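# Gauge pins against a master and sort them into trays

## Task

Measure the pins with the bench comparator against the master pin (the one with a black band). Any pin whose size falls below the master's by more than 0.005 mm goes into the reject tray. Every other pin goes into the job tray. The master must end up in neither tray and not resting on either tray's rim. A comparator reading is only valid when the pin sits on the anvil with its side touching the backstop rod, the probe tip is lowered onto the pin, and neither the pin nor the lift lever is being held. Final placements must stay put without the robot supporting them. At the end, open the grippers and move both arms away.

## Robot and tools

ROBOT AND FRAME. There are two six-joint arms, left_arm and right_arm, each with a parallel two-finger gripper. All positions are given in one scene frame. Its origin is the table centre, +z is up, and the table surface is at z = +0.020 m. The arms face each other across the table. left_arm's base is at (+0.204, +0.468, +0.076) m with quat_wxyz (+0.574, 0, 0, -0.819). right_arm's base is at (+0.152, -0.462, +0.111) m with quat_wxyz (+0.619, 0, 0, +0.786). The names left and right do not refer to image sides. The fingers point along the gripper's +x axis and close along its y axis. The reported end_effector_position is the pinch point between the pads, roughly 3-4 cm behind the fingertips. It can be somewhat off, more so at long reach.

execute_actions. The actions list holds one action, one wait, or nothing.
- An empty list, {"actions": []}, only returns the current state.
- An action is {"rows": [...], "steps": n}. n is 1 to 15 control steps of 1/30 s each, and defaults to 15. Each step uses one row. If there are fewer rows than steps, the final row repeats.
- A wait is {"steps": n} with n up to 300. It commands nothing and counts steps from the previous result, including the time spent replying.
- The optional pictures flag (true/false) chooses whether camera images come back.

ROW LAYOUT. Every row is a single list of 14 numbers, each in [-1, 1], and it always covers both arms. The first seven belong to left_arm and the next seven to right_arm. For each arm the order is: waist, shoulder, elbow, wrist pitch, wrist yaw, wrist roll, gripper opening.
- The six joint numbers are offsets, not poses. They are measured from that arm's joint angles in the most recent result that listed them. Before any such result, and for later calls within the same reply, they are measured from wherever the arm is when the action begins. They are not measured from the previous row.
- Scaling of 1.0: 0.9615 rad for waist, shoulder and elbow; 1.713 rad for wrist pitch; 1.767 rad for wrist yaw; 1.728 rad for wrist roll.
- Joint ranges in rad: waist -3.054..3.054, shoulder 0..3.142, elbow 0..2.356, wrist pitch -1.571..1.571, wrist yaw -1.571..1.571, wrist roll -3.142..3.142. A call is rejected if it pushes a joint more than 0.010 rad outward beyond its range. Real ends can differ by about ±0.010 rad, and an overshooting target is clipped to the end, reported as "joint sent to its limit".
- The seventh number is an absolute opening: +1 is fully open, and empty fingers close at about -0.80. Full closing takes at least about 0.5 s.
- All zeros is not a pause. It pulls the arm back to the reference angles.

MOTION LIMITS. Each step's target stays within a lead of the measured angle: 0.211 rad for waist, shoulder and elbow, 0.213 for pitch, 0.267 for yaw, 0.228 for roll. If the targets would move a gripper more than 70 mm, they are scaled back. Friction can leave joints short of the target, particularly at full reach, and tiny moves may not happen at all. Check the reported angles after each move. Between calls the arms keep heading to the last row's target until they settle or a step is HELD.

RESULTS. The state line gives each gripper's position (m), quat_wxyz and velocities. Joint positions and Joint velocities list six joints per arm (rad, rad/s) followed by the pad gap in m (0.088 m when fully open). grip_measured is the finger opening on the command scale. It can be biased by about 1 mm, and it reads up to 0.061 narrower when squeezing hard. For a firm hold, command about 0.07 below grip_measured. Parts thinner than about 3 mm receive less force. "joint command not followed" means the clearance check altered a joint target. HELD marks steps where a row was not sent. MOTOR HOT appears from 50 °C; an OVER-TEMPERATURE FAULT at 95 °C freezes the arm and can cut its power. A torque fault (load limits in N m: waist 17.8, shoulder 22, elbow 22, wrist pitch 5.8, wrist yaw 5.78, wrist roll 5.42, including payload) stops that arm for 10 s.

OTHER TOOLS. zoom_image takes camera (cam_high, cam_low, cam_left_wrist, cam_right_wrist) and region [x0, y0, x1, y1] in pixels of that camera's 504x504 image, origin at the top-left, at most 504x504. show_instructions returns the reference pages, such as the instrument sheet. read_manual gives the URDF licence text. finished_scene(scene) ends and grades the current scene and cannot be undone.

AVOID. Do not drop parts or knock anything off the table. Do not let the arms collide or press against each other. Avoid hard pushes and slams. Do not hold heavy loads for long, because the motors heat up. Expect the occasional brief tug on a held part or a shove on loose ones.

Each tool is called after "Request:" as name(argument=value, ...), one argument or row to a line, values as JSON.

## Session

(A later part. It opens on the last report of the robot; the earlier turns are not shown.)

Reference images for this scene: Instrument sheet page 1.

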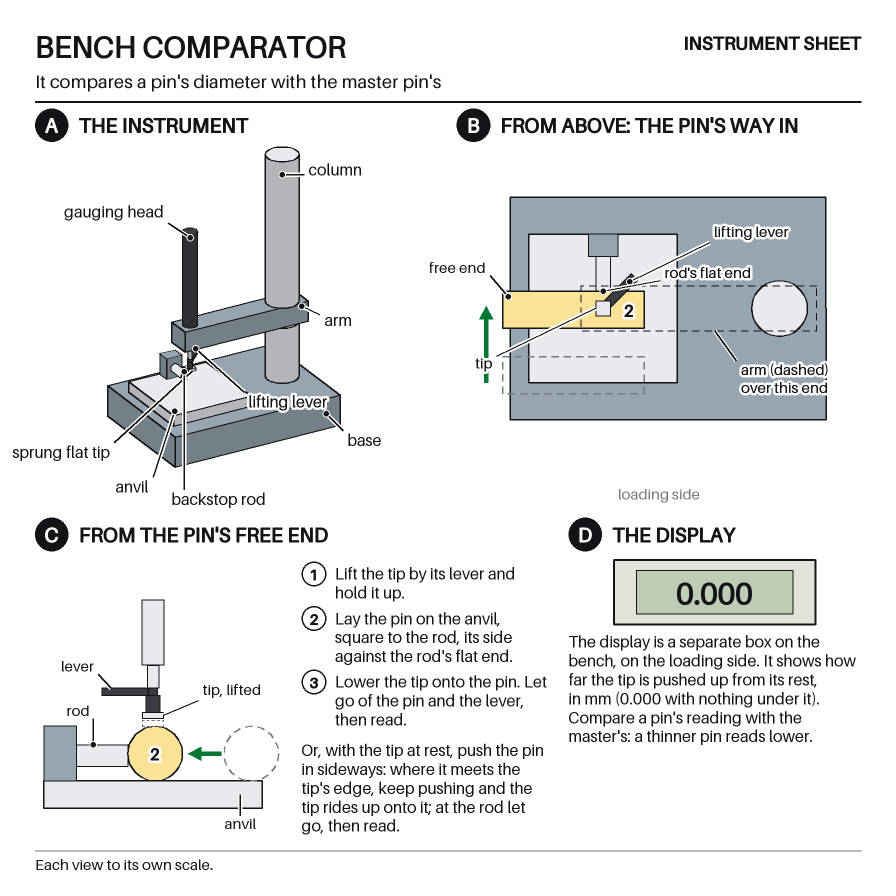

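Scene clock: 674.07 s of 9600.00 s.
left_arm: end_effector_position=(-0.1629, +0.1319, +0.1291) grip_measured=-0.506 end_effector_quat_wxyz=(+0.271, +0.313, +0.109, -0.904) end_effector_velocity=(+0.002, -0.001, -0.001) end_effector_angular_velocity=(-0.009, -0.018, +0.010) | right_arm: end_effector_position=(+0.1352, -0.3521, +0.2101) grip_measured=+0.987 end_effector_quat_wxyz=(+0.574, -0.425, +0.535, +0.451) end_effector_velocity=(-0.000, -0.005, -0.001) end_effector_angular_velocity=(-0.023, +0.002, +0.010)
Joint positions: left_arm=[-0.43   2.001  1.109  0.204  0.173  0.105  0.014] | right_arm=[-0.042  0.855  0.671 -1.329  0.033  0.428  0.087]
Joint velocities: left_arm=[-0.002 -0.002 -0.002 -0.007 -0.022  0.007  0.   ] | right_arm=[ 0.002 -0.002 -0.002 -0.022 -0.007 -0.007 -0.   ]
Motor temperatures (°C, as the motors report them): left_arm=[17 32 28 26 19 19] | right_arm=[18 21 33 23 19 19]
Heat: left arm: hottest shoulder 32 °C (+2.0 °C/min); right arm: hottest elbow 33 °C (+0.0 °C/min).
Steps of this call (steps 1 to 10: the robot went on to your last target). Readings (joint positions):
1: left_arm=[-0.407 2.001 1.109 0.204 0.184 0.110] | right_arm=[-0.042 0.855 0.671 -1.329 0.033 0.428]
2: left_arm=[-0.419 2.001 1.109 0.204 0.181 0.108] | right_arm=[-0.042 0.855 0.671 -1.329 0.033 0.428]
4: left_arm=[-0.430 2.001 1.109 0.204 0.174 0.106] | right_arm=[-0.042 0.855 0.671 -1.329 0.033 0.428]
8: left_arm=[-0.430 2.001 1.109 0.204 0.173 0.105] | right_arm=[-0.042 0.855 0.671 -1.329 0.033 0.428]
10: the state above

Request:
execute_actions(
  actions=[
    {"rows":[[0,-0.04,0.02,0,0,0,-0.66,0,0,0,0,0,0,1],[0,-0.12,0,0.02,-0.03,-0.015,-0.66,0,0,0,0,0,0,1],[0,-0.22,-0.1,0.05,-0.06,-0.03,-0.66,0,0,0,0,0,0,1],[0,-0.3,-0.2,0.09,-0.1,-0.05,-0.66,0,0,0,0,0,0,1],[0,-0.36,-0.3,0.13,-0.13,-0.07,-0.66,0,0,0,0,0,0,1],[0,-0.4,-0.4,0.165,-0.16,-0.08,-0.66,0,0,0,0,0,0,1],[0,-0.4,-0.4,0.165,-0.16,-0.08,-0.66,0,0,0,0,0,0,1],[0,-0.4,-0.4,0.165,-0.16,-0.08,-0.66,0,0,0,0,0,0,1],[0.08,-0.4,-0.4,0.165,-0.16,-0.08,-0.66,0,0,0,0,0,0,1],[0.18,-0.4,-0.4,0.165,-0.17,-0.09,-0.66,0,0,0,0,0,0,1],[0.28,-0.4,-0.4,0.165,-0.18,-0.1,-0.66,0,0,0,0,0,0,1],[0.38,-0.4,-0.4,0.165,-0.19,-0.11,-0.66,0,0,0,0,0,0,1],[0.46,-0.4,-0.4,0.165,-0.2,-0.115,-0.66,0,0,0,0,0,0,1],[0.53,-0.4,-0.4,0.165,-0.21,-0.12,-0.66,0,0,0,0,0,0,1]],"steps":15},
  ],
  pictures=false,
)

Request:
execute_actions(
  actions=[
    {"steps":14},
  ],
)

Scene clock: 698.23 s of 9600.00 s.
left_arm: end_effector_position=(+0.0117, +0.0777, +0.2030) grip_measured=-0.506 end_effector_quat_wxyz=(+0.563, +0.166, +0.119, -0.801) end_effector_velocity=(+0.654, -0.288, -0.040) end_effector_angular_velocity=(+0.083, +0.038, +1.937) | right_arm: end_effector_position=(+0.1352, -0.3521, +0.2101) grip_measured=+0.987 end_effector_quat_wxyz=(+0.574, -0.425, +0.535, +0.451) end_effector_velocity=(+0.001, +0.001, -0.000) end_effector_angular_velocity=(+0.008, -0.007, +0.019)
Joint positions: left_arm=[-0.163  1.631  0.743  0.471 -0.151 -0.071  0.014] | right_arm=[-0.042  0.855  0.671 -1.329  0.033  0.428  0.087]
Joint velocities: left_arm=[ 1.512  0.002 -0.125  0.037 -0.359 -0.242 -0.   ] | right_arm=[-0.002 -0.002 -0.002  0.007  0.007 -0.022 -0.   ]
Motor temperatures (°C, as the motors report them): left_arm=[17 34 28 25 19 19] | right_arm=[18 21 33 23 19 19]
Heat: left arm: hottest shoulder 34 °C (+3.0 °C/min); right arm: hottest elbow 33 °C (+0.0 °C/min).
Steps of this call (steps 1 to 30: the robot went on to your last target; steps 31 to 90: nothing new was sent; then 20.67 s passed at rest; steps 91 to 105: all 15 steps of this action). Readings (joint positions):
91: left_arm=[-0.430 1.995 1.111 0.204 0.173 0.105] | right_arm=[-0.042 0.855 0.671 -1.329 0.033 0.428]
92: left_arm=[-0.431 1.980 1.111 0.204 0.162 0.100] | right_arm=[-0.042 0.855 0.671 -1.329 0.033 0.428]
94: left_arm=[-0.432 1.909 1.042 0.263 0.097 0.070] | right_arm=[-0.042 0.855 0.671 -1.329 0.033 0.428]
98: left_arm=[-0.438 1.686 0.811 0.428 -0.056 -0.006] | right_arm=[-0.042 0.855 0.671 -1.329 0.033 0.428]
105: the state above

Scene clock: 698.70 s of 9600.00 s.
left_arm: end_effector_position=(+0.1197, +0.0445, +0.1998) grip_measured=-0.506 end_effector_quat_wxyz=(+0.676, +0.145, +0.144, -0.708) end_effector_velocity=(+0.000, +0.001, -0.001) end_effector_angular_velocity=(+0.007, +0.002, +0.007) | right_arm: end_effector_position=(+0.1352, -0.3521, +0.2101) grip_measured=+0.987 end_effector_quat_wxyz=(+0.574, -0.425, +0.535, +0.451) end_effector_velocity=(-0.000, -0.002, -0.001) end_effector_angular_velocity=(-0.009, +0.004, +0.020)
Joint positions: left_arm=[ 0.08   1.63   0.729  0.48  -0.2   -0.097  0.014] | right_arm=[-0.042  0.855  0.671 -1.329  0.033  0.428  0.087]
Joint velocities: left_arm=[-0.002 -0.002 -0.002 -0.007 -0.007 -0.007  0.   ] | right_arm=[-0.002 -0.002 -0.002 -0.007 -0.007 -0.022  0.   ]
Motor temperatures (°C, as the motors report them): left_arm=[17 34 28 25 19 19] | right_arm=[18 21 33 23 19 19]
Heat: left arm: hottest shoulder 34 °C (+3.0 °C/min); right arm: hottest elbow 33 °C (+0.0 °C/min).
Steps of this call (steps 1 to 14: the robot went on to your last target). Readings (joint positions):
1: left_arm=[-0.112 1.631 0.740 0.473 -0.161 -0.077] | right_arm=[-0.042 0.855 0.671 -1.329 0.033 0.428]
2: left_arm=[-0.061 1.631 0.738 0.475 -0.169 -0.082] | right_arm=[-0.042 0.855 0.671 -1.329 0.033 0.428]
4: left_arm=[0.028 1.631 0.735 0.478 -0.191 -0.091] | right_arm=[-0.042 0.855 0.671 -1.329 0.033 0.428]
8: left_arm=[0.082 1.630 0.730 0.479 -0.200 -0.096] | right_arm=[-0.042 0.855 0.671 -1.329 0.033 0.428]
14: the state above

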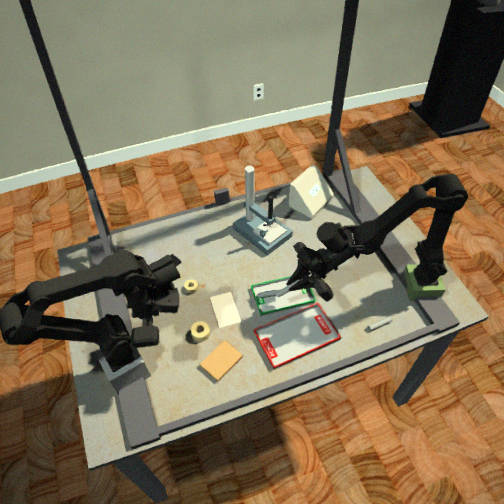

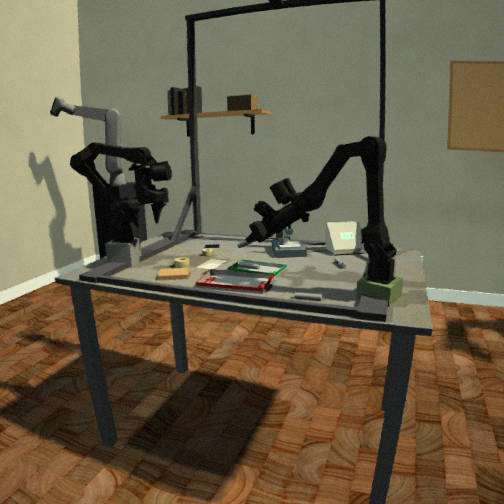

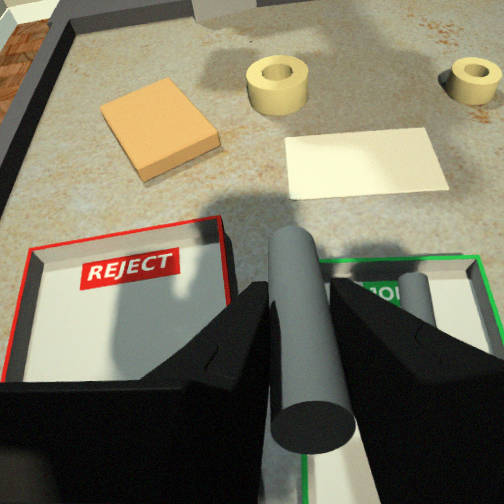

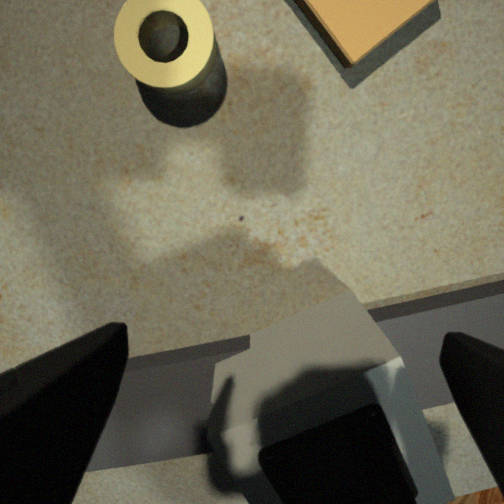

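Request:
execute_actions(
  actions=[
    {"rows":[[-0.02,0.04,0.01,0,0,0,-0.66,0,0,0,0,0,0,1],[-0.04,0.08,0.02,0,0,0,-0.66,0,0,0,0,0,0,1],[-0.05,0.12,0.03,0,0,0,-0.66,0,0,0,0,0,0,1],[-0.05,0.16,0.04,0,0,0,-0.66,0,0,0,0,0,0,1],[-0.05,0.2,0.05,0,0,0,-0.66,0,0,0,0,0,0,1]],"steps":15},
  ],
)

Scene clock: 705.07 s of 9600.00 s.
left_arm: end_effector_position=(+0.0977, +0.0416, +0.1324) grip_measured=-0.506 end_effector_quat_wxyz=(+0.649, +0.216, +0.179, -0.707) end_effector_velocity=(+0.000, +0.000, +0.001) end_effector_angular_velocity=(+0.002, +0.002, +0.008) | right_arm: end_effector_position=(+0.1352, -0.3521, +0.2101) grip_measured=+0.987 end_effector_quat_wxyz=(+0.574, -0.425, +0.535, +0.451) end_effector_velocity=(+0.002, -0.002, -0.001) end_effector_angular_velocity=(-0.011, -0.010, +0.004)
Joint positions: left_arm=[ 0.034  1.826  0.768  0.476 -0.2   -0.097  0.014] | right_arm=[-0.042  0.855  0.671 -1.329  0.033  0.428  0.087]
Joint velocities: left_arm=[-0.002 -0.002  0.002 -0.007 -0.007 -0.007  0.   ] | right_arm=[-0.002  0.002 -0.002 -0.007  0.007 -0.007  0.   ]
Motor temperatures (°C, as the motors report them): left_arm=[17 33 28 27 19 19] | right_arm=[18 21 33 23 19 19]
Heat: left arm: hottest shoulder 33 °C (+2.0 °C/min); right arm: hottest elbow 33 °C (+0.0 °C/min).
Steps of this call (steps 1 to 30: the robot went on to your last target; steps 31 to 90: nothing new was sent; then 2.87 s passed at rest; steps 91 to 105: all 15 steps of this action). Readings (joint positions):
91: left_arm=[0.079 1.635 0.729 0.480 -0.200 -0.097] | right_arm=[-0.042 0.855 0.671 -1.329 0.033 0.428]
92: left_arm=[0.074 1.646 0.732 0.481 -0.200 -0.097] | right_arm=[-0.042 0.855 0.671 -1.329 0.033 0.428]
94: left_arm=[0.054 1.696 0.747 0.482 -0.200 -0.097] | right_arm=[-0.042 0.855 0.671 -1.329 0.033 0.428]
98: left_arm=[0.034 1.805 0.764 0.470 -0.200 -0.097] | right_arm=[-0.042 0.855 0.671 -1.329 0.033 0.428]
105: the state above

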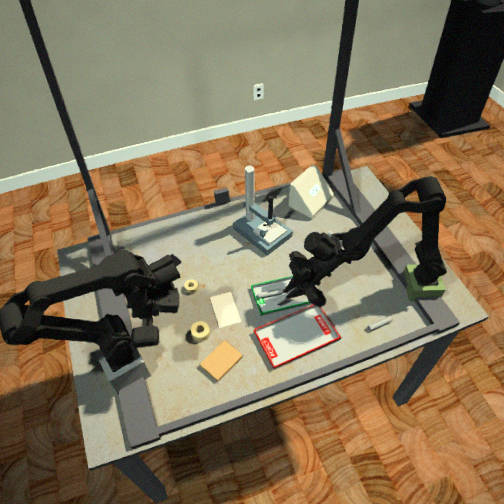

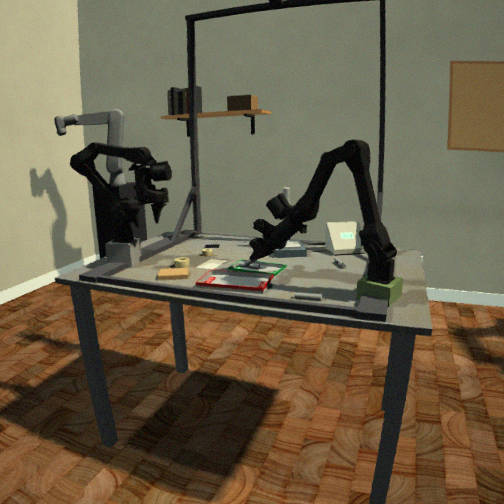

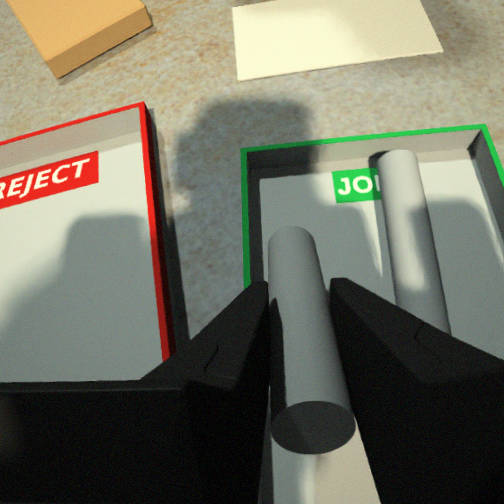

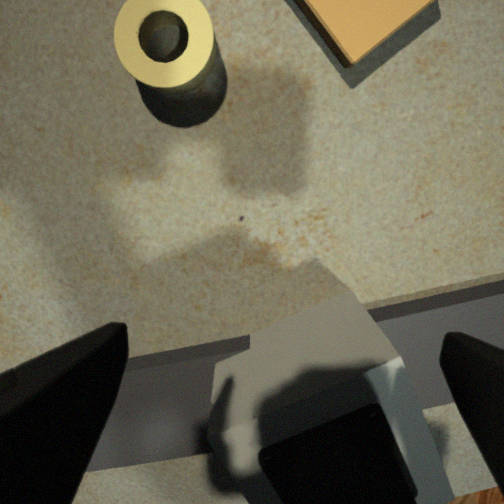

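Request:
execute_actions(
  actions=[
    {"rows":[[-0.01,0,0,0.05,0,0,-0.66,0,0,0,0,0,0,1],[-0.02,0.02,0,0.1,0,0,-0.66,0,0,0,0,0,0,1],[-0.02,0.05,0,0.15,0,0,-0.66,0,0,0,0,0,0,1],[-0.02,0.08,0,0.2,0,0,-0.66,0,0,0,0,0,0,1],[-0.02,0.11,0,0.22,0,0,-0.66,0,0,0,0,0,0,1]],"steps":15},
  ],
)

Scene clock: 710.90 s of 9600.00 s.
left_arm: end_effector_position=(+0.0803, +0.0141, +0.1593) grip_measured=-0.506 end_effector_quat_wxyz=(+0.657, +0.104, +0.114, -0.738) end_effector_velocity=(-0.005, -0.002, +0.011) end_effector_angular_velocity=(-0.047, +0.016, -0.026) | right_arm: end_effector_position=(+0.1352, -0.3521, +0.2101) grip_measured=+0.987 end_effector_quat_wxyz=(+0.574, -0.425, +0.535, +0.451) end_effector_velocity=(-0.000, -0.003, -0.002) end_effector_angular_velocity=(-0.014, +0.004, +0.005)
Joint positions: left_arm=[ 0.017  1.928  0.769  0.845 -0.2   -0.097  0.014] | right_arm=[-0.042  0.855  0.671 -1.329  0.033  0.428  0.087]
Joint velocities: left_arm=[-0.002 -0.002 -0.002  0.051  0.022  0.007 -0.   ] | right_arm=[-0.002 -0.002 -0.007 -0.007 -0.007 -0.007 -0.   ]
Motor temperatures (°C, as the motors report them): left_arm=[17 33 28 27 19 19] | right_arm=[18 21 33 23 19 19]
Heat: left arm: hottest shoulder 33 °C (+1.0 °C/min); right arm: hottest elbow 33 °C (+0.0 °C/min).
Steps of this call (steps 1 to 15: the robot went on to your last target; steps 16 to 90: nothing new was sent; then 2.33 s passed at rest; steps 91 to 105: all 15 steps of this action). Readings (joint positions):
91: left_arm=[0.033 1.826 0.768 0.490 -0.200 -0.097] | right_arm=[-0.042 0.855 0.671 -1.329 0.033 0.428]
92: left_arm=[0.031 1.830 0.765 0.529 -0.200 -0.097] | right_arm=[-0.042 0.855 0.671 -1.329 0.033 0.428]
94: left_arm=[0.024 1.857 0.764 0.660 -0.200 -0.097] | right_arm=[-0.042 0.855 0.671 -1.329 0.033 0.428]
98: left_arm=[0.017 1.907 0.769 0.809 -0.200 -0.097] | right_arm=[-0.042 0.855 0.671 -1.329 0.033 0.428]
105: the state above

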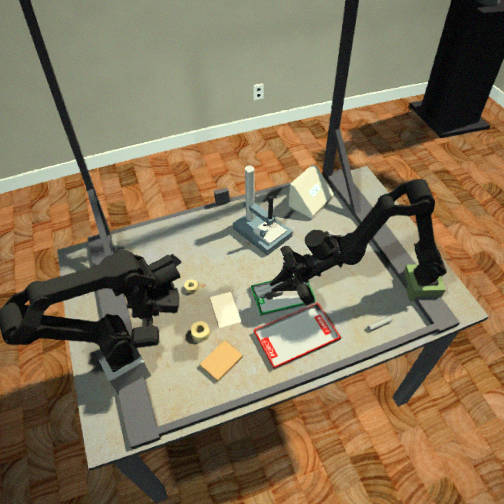

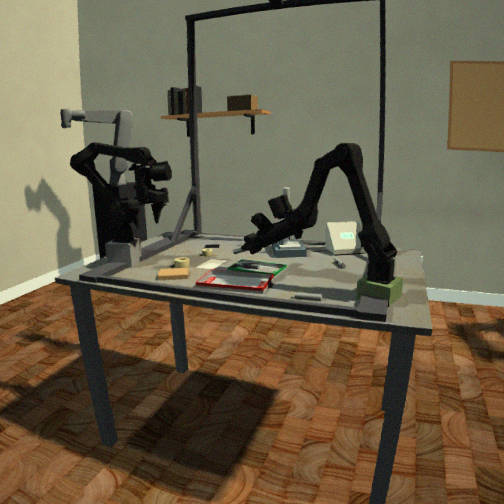

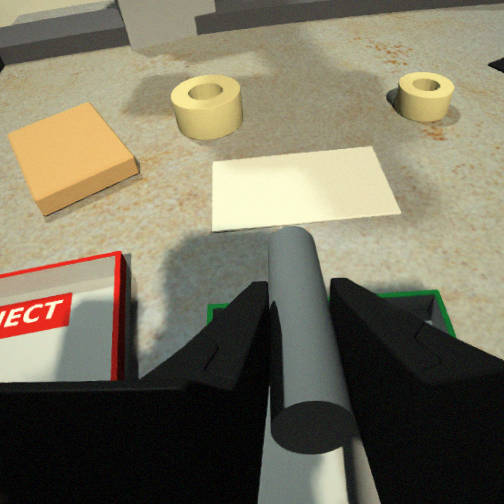

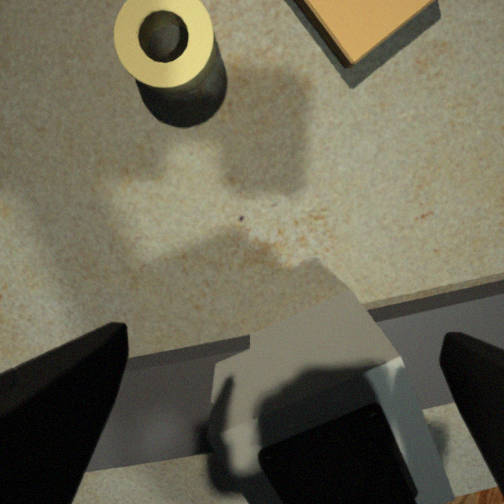

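Request:
execute_actions(
  actions=[
    {"rows":[[0,0.02,0.03,0,0,0,-0.66,0,0,0,0,0,0,1],[0,0.05,0.06,0,0,0,-0.66,0,0,0,0,0,0,1],[0,0.09,0.09,0.01,0,0,-0.66,0,0,0,0,0,0,1],[0,0.13,0.11,0.02,0,0,-0.66,0,0,0,0,0,0,1],[0,0.165,0.11,0.025,0,0,-0.66,0,0,0,0,0,0,1]],"steps":15},
  ],
)

Scene clock: 721.40 s of 9600.00 s.
left_arm: end_effector_position=(+0.0730, -0.0073, +0.1267) grip_measured=-0.506 end_effector_quat_wxyz=(+0.656, +0.116, +0.120, -0.736) end_effector_velocity=(-0.006, -0.010, +0.015) end_effector_angular_velocity=(-0.044, +0.020, +0.002) | right_arm: end_effector_position=(+0.1352, -0.3521, +0.2101) grip_measured=+0.987 end_effector_quat_wxyz=(+0.574, -0.425, +0.535, +0.451) end_effector_velocity=(-0.002, -0.006, -0.000) end_effector_angular_velocity=(-0.021, +0.018, +0.006)
Joint positions: left_arm=[ 0.017  2.086  0.862  0.881 -0.2   -0.097  0.014] | right_arm=[-0.042  0.855  0.671 -1.329  0.033  0.428  0.087]
Joint velocities: left_arm=[-0.007 -0.002  0.037  0.007 -0.007 -0.007  0.   ] | right_arm=[-0.002 -0.007 -0.002 -0.022 -0.022 -0.007  0.   ]
Motor temperatures (°C, as the motors report them): left_arm=[17 33 28 29 19 19] | right_arm=[18 21 33 23 19 19]
Heat: left arm: hottest shoulder 33 °C (+1.0 °C/min); right arm: hottest elbow 33 °C (+0.0 °C/min).
Steps of this call (steps 1 to 15: the robot went on to your last target; steps 16 to 90: nothing new was sent; then 7.00 s passed at rest; steps 91 to 105: all 15 steps of this action). Readings (joint positions):
91: left_arm=[0.017 1.930 0.770 0.846 -0.200 -0.097] | right_arm=[-0.042 0.855 0.671 -1.329 0.033 0.428]
92: left_arm=[0.017 1.938 0.777 0.846 -0.200 -0.097] | right_arm=[-0.042 0.855 0.671 -1.329 0.033 0.428]
94: left_arm=[0.017 1.978 0.814 0.854 -0.200 -0.097] | right_arm=[-0.042 0.855 0.671 -1.329 0.033 0.428]
98: left_arm=[0.017 2.063 0.861 0.874 -0.200 -0.097] | right_arm=[-0.042 0.855 0.671 -1.329 0.033 0.428]
105: the state above

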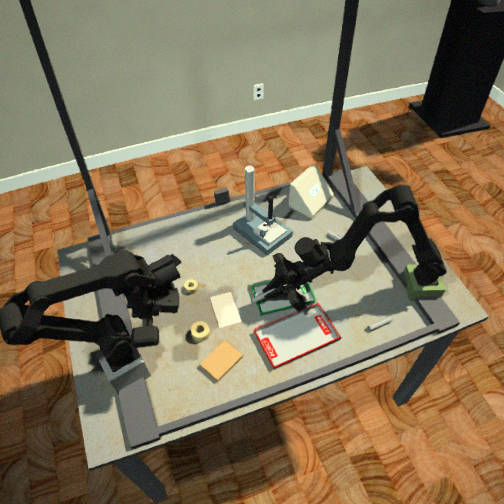

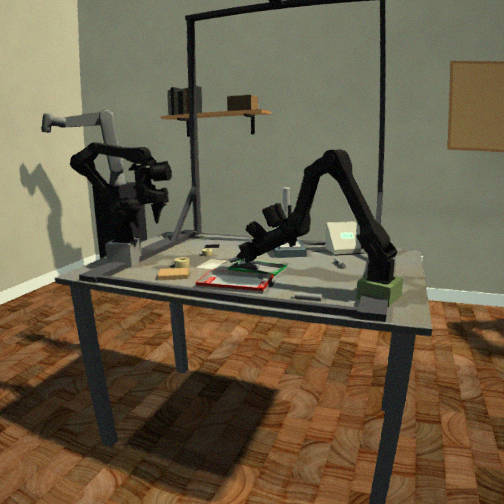

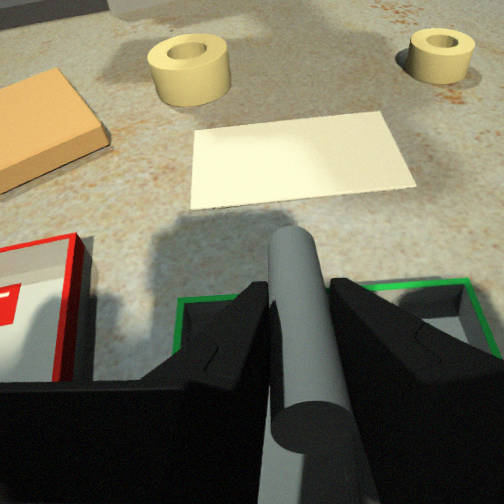

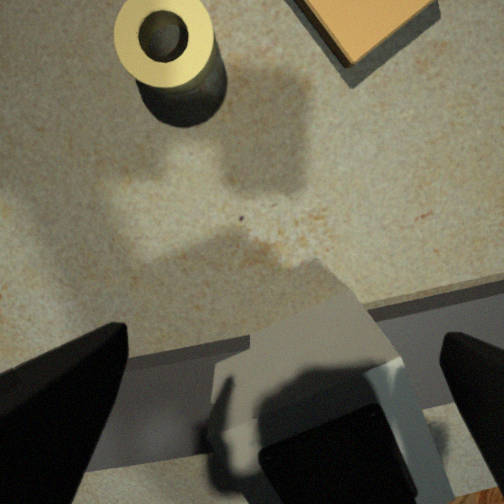

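Request:
zoom_image(
  camera="cam_high",
  region=[220,240,360,360],
)

Request:
zoom_image(
  camera="cam_low",
  region=[200,200,340,310],
)

Region (220, 240, 360, 360) of cam_high's 504x504 image, scaled by 3.600, with more detail than that image has; it fills the top 432 rows of this view, and the rest is white.

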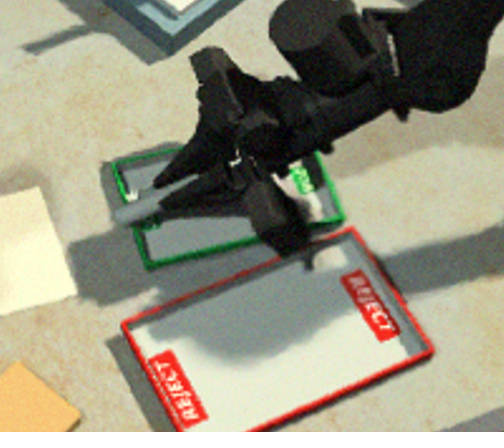

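Region (200, 200, 340, 310) of cam_low's 504x504 image, scaled by 3.600, with more detail than that image has; it fills the top 396 rows of this view, and the rest is white.

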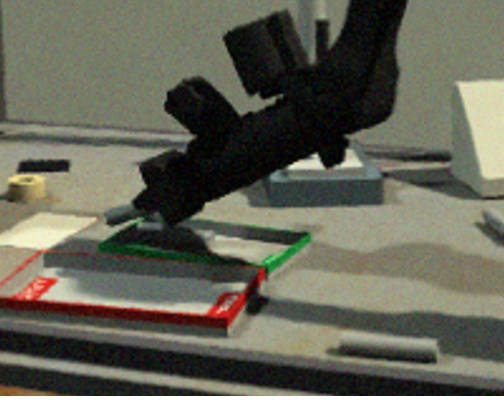

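Request:
execute_actions(
  actions=[
    {"rows":[[0,-0.04,-0.04,0,0,0,-0.66,0,0,0,0,0,0,1],[0,-0.08,-0.09,0.015,0,0,-0.66,0,0,0,0,0,0,1],[0,-0.11,-0.14,0.03,0,0,-0.66,0,0,0,0,0,0,1],[0,-0.135,-0.19,0.045,0,0,-0.66,0,0,0,0,0,0,1],[0,-0.145,-0.23,0.055,0,0,-0.66,0,0,0,0,0,0,1]],"steps":15},
  ],
)

Request:
zoom_image(
  camera="cam_high",
  region=[220,240,360,360],
)

Request:
zoom_image(
  camera="cam_low",
  region=[200,200,340,310],
)

Scene clock: 731.50 s of 9600.00 s.
left_arm: end_effector_position=(+0.0892, +0.0400, +0.1270) grip_measured=-0.506 end_effector_quat_wxyz=(+0.656, +0.120, +0.123, -0.735) end_effector_velocity=(+0.004, -0.003, +0.017) end_effector_angular_velocity=(-0.050, +0.025, +0.039) | right_arm: end_effector_position=(+0.1352, -0.3521, +0.2101) grip_measured=+0.987 end_effector_quat_wxyz=(+0.574, -0.425, +0.535, +0.451) end_effector_velocity=(+0.002, -0.002, -0.000) end_effector_angular_velocity=(-0.006, -0.008, -0.010)
Joint positions: left_arm=[ 0.017  1.963  0.646  0.967 -0.2   -0.097  0.014] | right_arm=[-0.042  0.855  0.671 -1.329  0.033  0.428  0.087]
Joint velocities: left_arm=[-0.002 -0.032 -0.002  0.022 -0.037 -0.022 -0.   ] | right_arm=[-0.002 -0.002 -0.002 -0.007  0.007  0.007  0.   ]
Motor temperatures (°C, as the motors report them): left_arm=[17 33 28 30 19 19] | right_arm=[18 21 33 23 19 19]
Heat: left arm: hottest shoulder 33 °C (+1.0 °C/min); right arm: hottest elbow 33 °C (+0.0 °C/min).
Steps of this call (steps 1 to 15: the robot went on to your last target; steps 16 to 90: nothing new was sent; then 6.60 s passed at rest; steps 91 to 105: all 15 steps of this action). Readings (joint positions):
91: left_arm=[0.017 2.083 0.859 0.882 -0.200 -0.097] | right_arm=[-0.042 0.855 0.671 -1.329 0.033 0.428]
92: left_arm=[0.017 2.072 0.843 0.886 -0.200 -0.097] | right_arm=[-0.042 0.855 0.671 -1.329 0.033 0.428]
94: left_arm=[0.017 2.029 0.774 0.913 -0.200 -0.097] | right_arm=[-0.042 0.855 0.671 -1.329 0.033 0.428]
98: left_arm=[0.017 1.968 0.665 0.956 -0.200 -0.097] | right_arm=[-0.042 0.855 0.671 -1.329 0.033 0.428]
105: the state above

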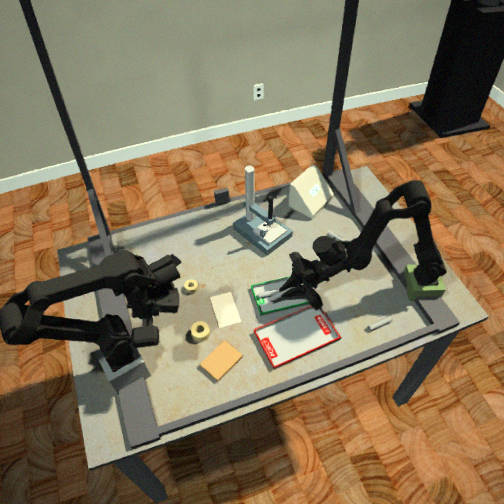

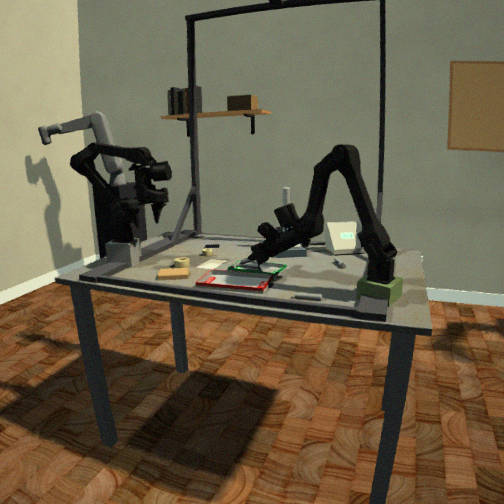

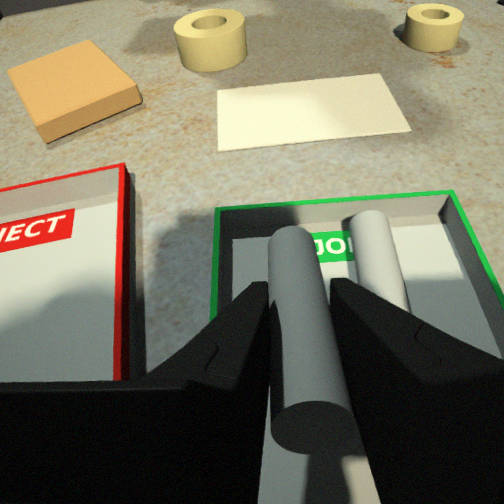

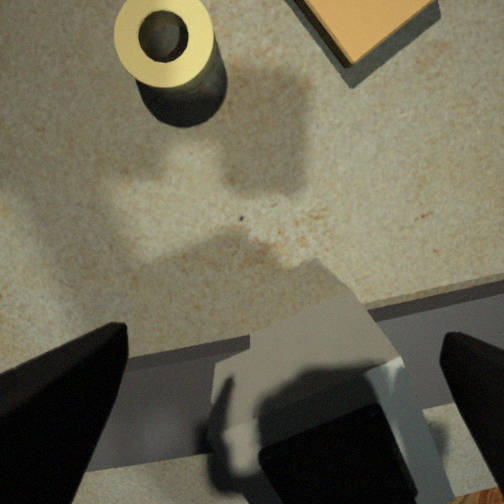

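Region (220, 240, 360, 360) of cam_high's 504x504 image, scaled by 3.600, with more detail than that image has; it fills the top 432 rows of this view, and the rest is white.

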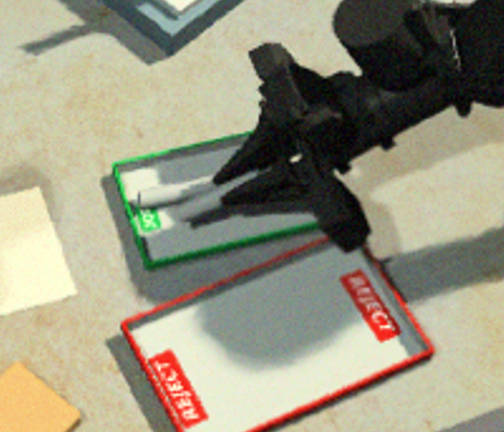

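Region (200, 200, 340, 310) of cam_low's 504x504 image, scaled by 3.600, with more detail than that image has; it fills the top 396 rows of this view, and the rest is white.

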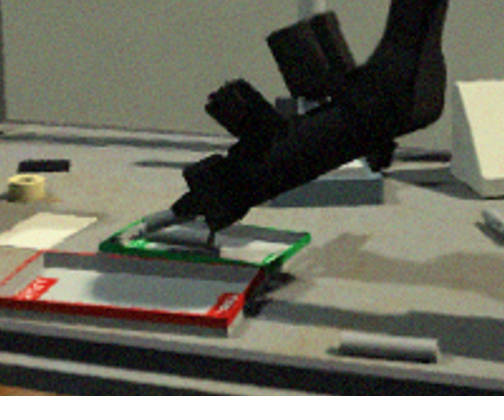

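Request:
execute_actions(
  actions=[
    {"rows":[[0,0.03,0,0,0,0,-0.66,0,0,0,0,0,0,1],[0,0.04,0,0,0,0,-0.66,0,0,0,0,0,0,1],[0,0.04,0,0,0,0,-0.66,0,0,0,0,0,0,1],[0,0.04,0,0,0,0,-0.5,0,0,0,0,0,0,1],[0,0.04,0,0,0,0,-0.3,0,0,0,0,0,0,1],[0,0.04,0,0,0,0,-0.2,0,0,0,0,0,0,1]],"steps":15},
  ],
)

Scene clock: 752.97 s of 9600.00 s.
left_arm: end_effector_position=(+0.0898, +0.0419, +0.1131) grip_measured=-0.209 end_effector_quat_wxyz=(+0.655, +0.134, +0.130, -0.732) end_effector_velocity=(+0.000, +0.001, -0.001) end_effector_angular_velocity=(+0.007, +0.002, +0.007) | right_arm: end_effector_position=(+0.1352, -0.3521, +0.2101) grip_measured=+0.987 end_effector_quat_wxyz=(+0.574, -0.425, +0.535, +0.451) end_effector_velocity=(-0.003, -0.002, +0.001) end_effector_angular_velocity=(-0.007, +0.021, +0.006)
Joint positions: left_arm=[ 0.017  1.996  0.646  0.966 -0.2   -0.097  0.029] | right_arm=[-0.042  0.855  0.671 -1.329  0.033  0.428  0.087]
Joint velocities: left_arm=[-0.002 -0.002 -0.002 -0.007 -0.007 -0.007  0.004] | right_arm=[-0.002 -0.002  0.002 -0.007 -0.022 -0.007  0.   ]
Motor temperatures (°C, as the motors report them): left_arm=[17 34 27 32 19 19] | right_arm=[18 21 33 23 19 19]
Heat: left arm: hottest shoulder 34 °C (+1.0 °C/min); right arm: hottest elbow 33 °C (+0.0 °C/min).
Steps of this call (steps 1 to 15: the robot went on to your last target; steps 16 to 90: nothing new was sent; then 17.97 s passed at rest; steps 91 to 105: all 15 steps of this action). Readings (joint positions):
91: left_arm=[0.017 1.964 0.646 0.968 -0.200 -0.097] | right_arm=[-0.042 0.855 0.671 -1.329 0.033 0.428]
92: left_arm=[0.017 1.969 0.646 0.968 -0.200 -0.097] | right_arm=[-0.042 0.855 0.671 -1.329 0.033 0.428]
94: left_arm=[0.017 1.982 0.646 0.968 -0.200 -0.097] | right_arm=[-0.042 0.855 0.671 -1.329 0.033 0.428]
98: left_arm=[0.017 1.996 0.646 0.964 -0.200 -0.097] | right_arm=[-0.042 0.855 0.671 -1.329 0.033 0.428]
105: the state above

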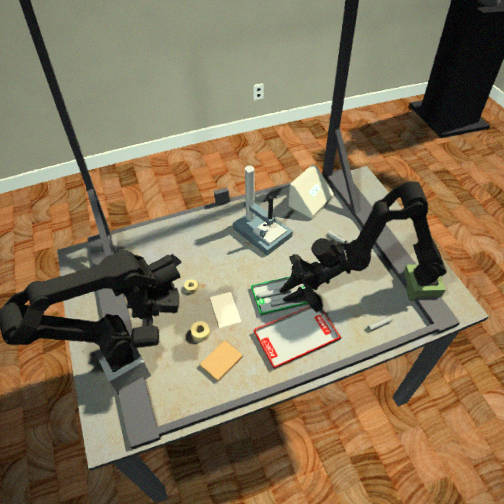

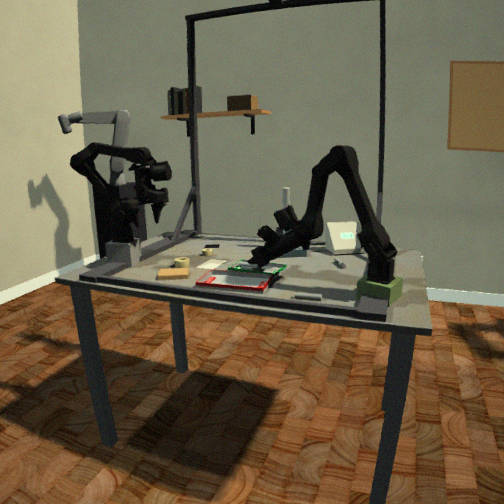

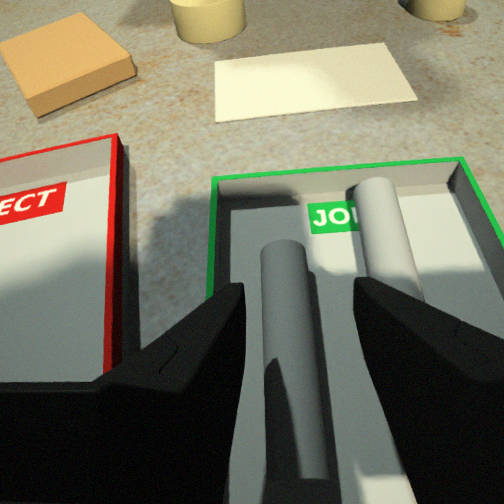

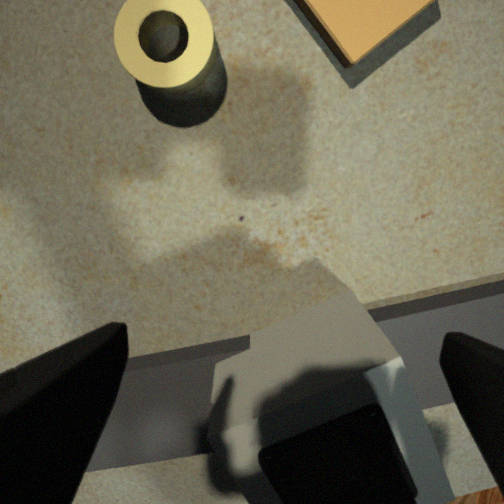

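Request:
execute_actions(
  actions=[
    {"rows":[[0,-0.05,0,0,0,0,-0.15,0,0,0,0,0,0,1],[0,-0.1,0,0,0,0,-0.15,0,0,0,0,0,0,1],[0,-0.17,0,0,0,0,-0.15,0,0,0,0,0,0,1],[0,-0.25,0.03,-0.05,0,0,-0.15,0,0,0,0,0,0,1],[0,-0.33,0.06,-0.15,0,0,-0.15,0,0,0,0,0,0,1],[0,-0.4,0.1,-0.3,0,0,-0.15,0,0,0,0,0,0,1]],"steps":15},
  ],
)

Scene clock: 758.93 s of 9600.00 s.
left_arm: end_effector_position=(+0.0920, +0.0483, +0.2130) grip_measured=-0.152 end_effector_quat_wxyz=(+0.654, +0.139, +0.134, -0.731) end_effector_velocity=(+0.010, +0.036, -0.110) end_effector_angular_velocity=(+0.363, -0.087, +0.005) | right_arm: end_effector_position=(+0.1352, -0.3521, +0.2101) grip_measured=+0.987 end_effector_quat_wxyz=(+0.574, -0.425, +0.535, +0.451) end_effector_velocity=(+0.004, -0.001, -0.000) end_effector_angular_velocity=(-0.003, -0.023, -0.001)
Joint positions: left_arm=[ 0.017  1.609  0.748  0.465 -0.2   -0.097  0.032] | right_arm=[-0.042  0.855  0.671 -1.329  0.033  0.428  0.087]
Joint velocities: left_arm=[-0.002  0.071 -0.095 -0.212  0.007 -0.037 -0.   ] | right_arm=[-0.007 -0.002 -0.002 -0.007  0.022 -0.007 -0.   ]
Motor temperatures (°C, as the motors report them): left_arm=[17 34 27 31 19 19] | right_arm=[18 21 33 23 19 19]
Heat: left arm: hottest shoulder 34 °C (+0.0 °C/min); right arm: hottest elbow 33 °C (+0.0 °C/min).
Steps of this call (steps 1 to 15: the robot went on to your last target; steps 16 to 120: nothing new was sent; then 1.47 s passed at rest; steps 121 to 135: all 15 steps of this action). Readings (joint positions):
121: left_arm=[0.017 1.991 0.646 0.966 -0.200 -0.097] | right_arm=[-0.042 0.855 0.671 -1.329 0.033 0.428]
122: left_arm=[0.017 1.978 0.645 0.961 -0.200 -0.097] | right_arm=[-0.042 0.855 0.671 -1.329 0.033 0.428]
124: left_arm=[0.017 1.912 0.643 0.935 -0.200 -0.097] | right_arm=[-0.042 0.855 0.671 -1.329 0.033 0.428]
128: left_arm=[0.017 1.695 0.710 0.693 -0.200 -0.097] | right_arm=[-0.042 0.855 0.671 -1.329 0.033 0.428]
135: the state above

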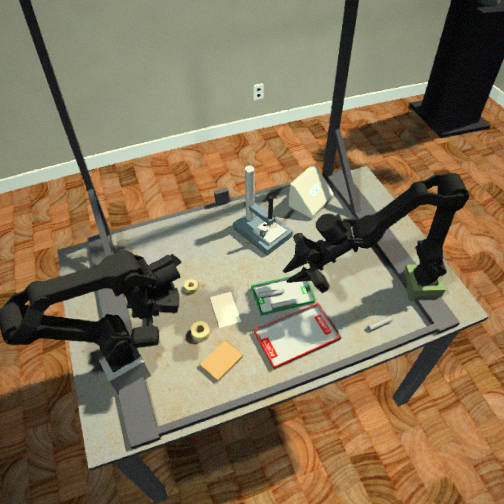

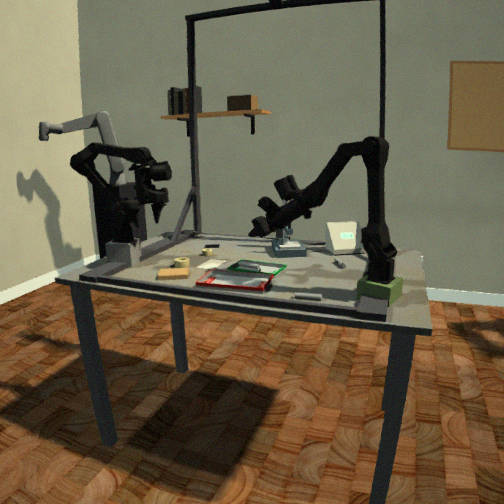

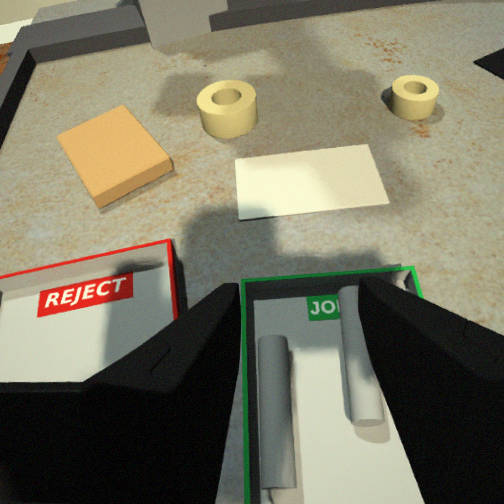

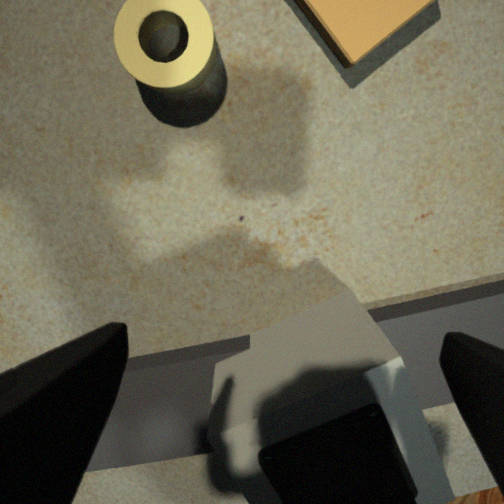

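Request:
zoom_image(
  camera="cam_high",
  region=[240,270,330,330],
)

Request:
execute_actions(
  actions=[
    {"rows":[[0.15,-0.1,0,-0.2,0.1,-0.05,-0.15,0,0,0,0,0,0,1],[0.35,-0.2,-0.03,-0.4,0.113,-0.1,-0.15,0,0,0,0,0,0,1],[0.5,-0.25,-0.06,-0.55,0.113,-0.15,-0.15,0,0,0,0,0,0,1],[0.627,-0.25,-0.06,-0.65,0.113,-0.2,-0.15,0,0,0,0,0,0,1]],"steps":15},
  ],
)

Region (240, 270, 330, 330) of cam_high's 504x504 image, scaled by 5.600, with more detail than that image has.

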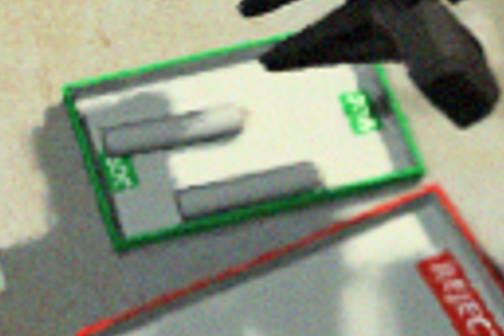

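Scene clock: 763.83 s of 9600.00 s.
left_arm: end_effector_position=(+0.2813, +0.1895, +0.1329) grip_measured=-0.152 end_effector_quat_wxyz=(+0.726, +0.176, +0.526, -0.405) end_effector_velocity=(-0.103, +0.379, -0.184) end_effector_angular_velocity=(+1.882, +0.588, +0.037) | right_arm: end_effector_position=(+0.1352, -0.3521, +0.2101) grip_measured=+0.987 end_effector_quat_wxyz=(+0.574, -0.425, +0.535, +0.451) end_effector_velocity=(-0.000, -0.002, -0.001) end_effector_angular_velocity=(-0.009, +0.005, +0.005)
Joint positions: left_arm=[ 0.612  1.377  0.698 -0.458 -0.008 -0.435  0.032] | right_arm=[-0.042  0.855  0.671 -1.329  0.033  0.428  0.087]
Joint velocities: left_arm=[ 0.032 -0.002 -0.017 -1.956  0.066 -0.037 -0.   ] | right_arm=[-0.002 -0.002 -0.002 -0.007 -0.007 -0.007 -0.   ]
Motor temperatures (°C, as the motors report them): left_arm=[17 33 27 31 19 19] | right_arm=[18 20 33 23 19 19]
Heat: left arm: hottest shoulder 33 °C (+0.0 °C/min); right arm: hottest elbow 33 °C (+0.0 °C/min).
Steps of this call (steps 1 to 30: the robot went on to your last target; steps 31 to 90: nothing new was sent; then 1.40 s passed at rest; steps 91 to 105: all 15 steps of this action). Readings (joint positions):
91: left_arm=[0.032 1.597 0.747 0.408 -0.151 -0.114] | right_arm=[-0.042 0.855 0.671 -1.329 0.033 0.428]
92: left_arm=[0.072 1.563 0.746 0.338 -0.093 -0.155] | right_arm=[-0.042 0.855 0.671 -1.329 0.033 0.428]
94: left_arm=[0.187 1.478 0.720 0.219 -0.057 -0.269] | right_arm=[-0.042 0.855 0.671 -1.329 0.033 0.428]
98: left_arm=[0.428 1.383 0.716 0.000 -0.023 -0.395] | right_arm=[-0.042 0.855 0.671 -1.329 0.033 0.428]
105: the state above

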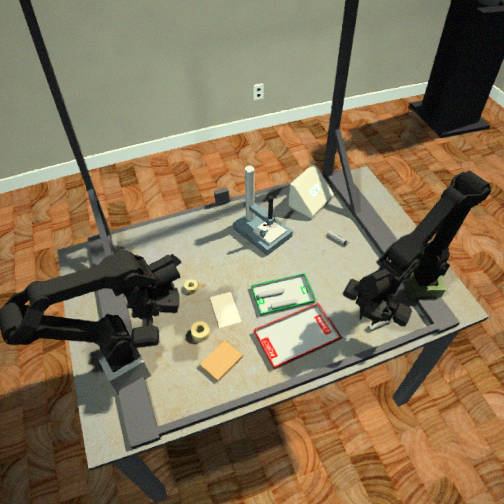

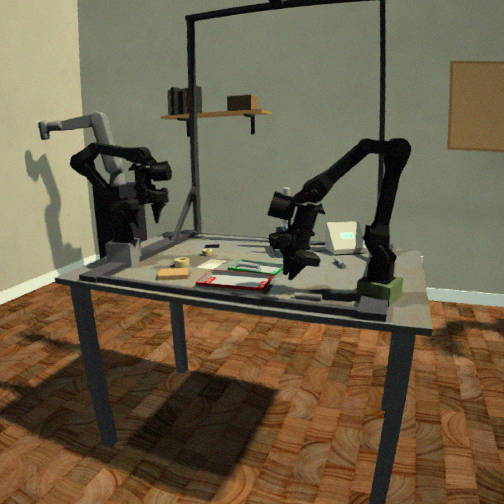

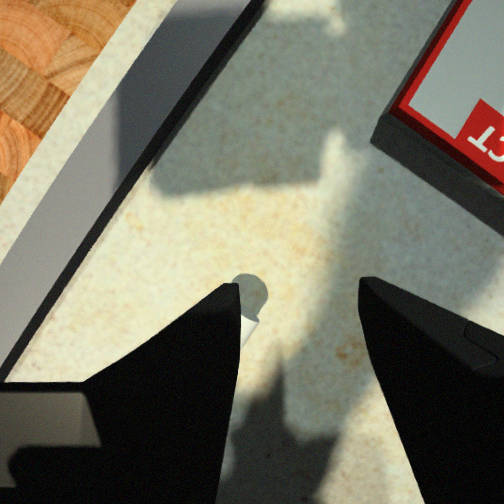

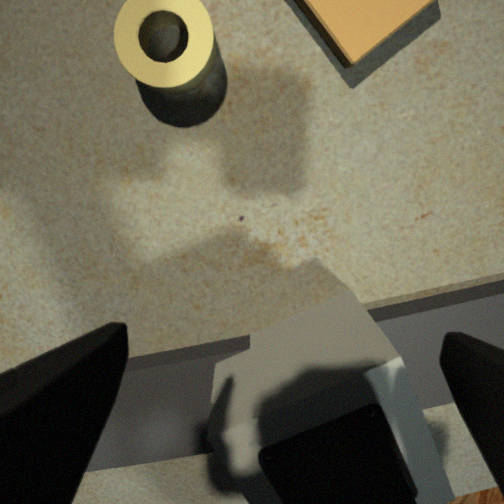

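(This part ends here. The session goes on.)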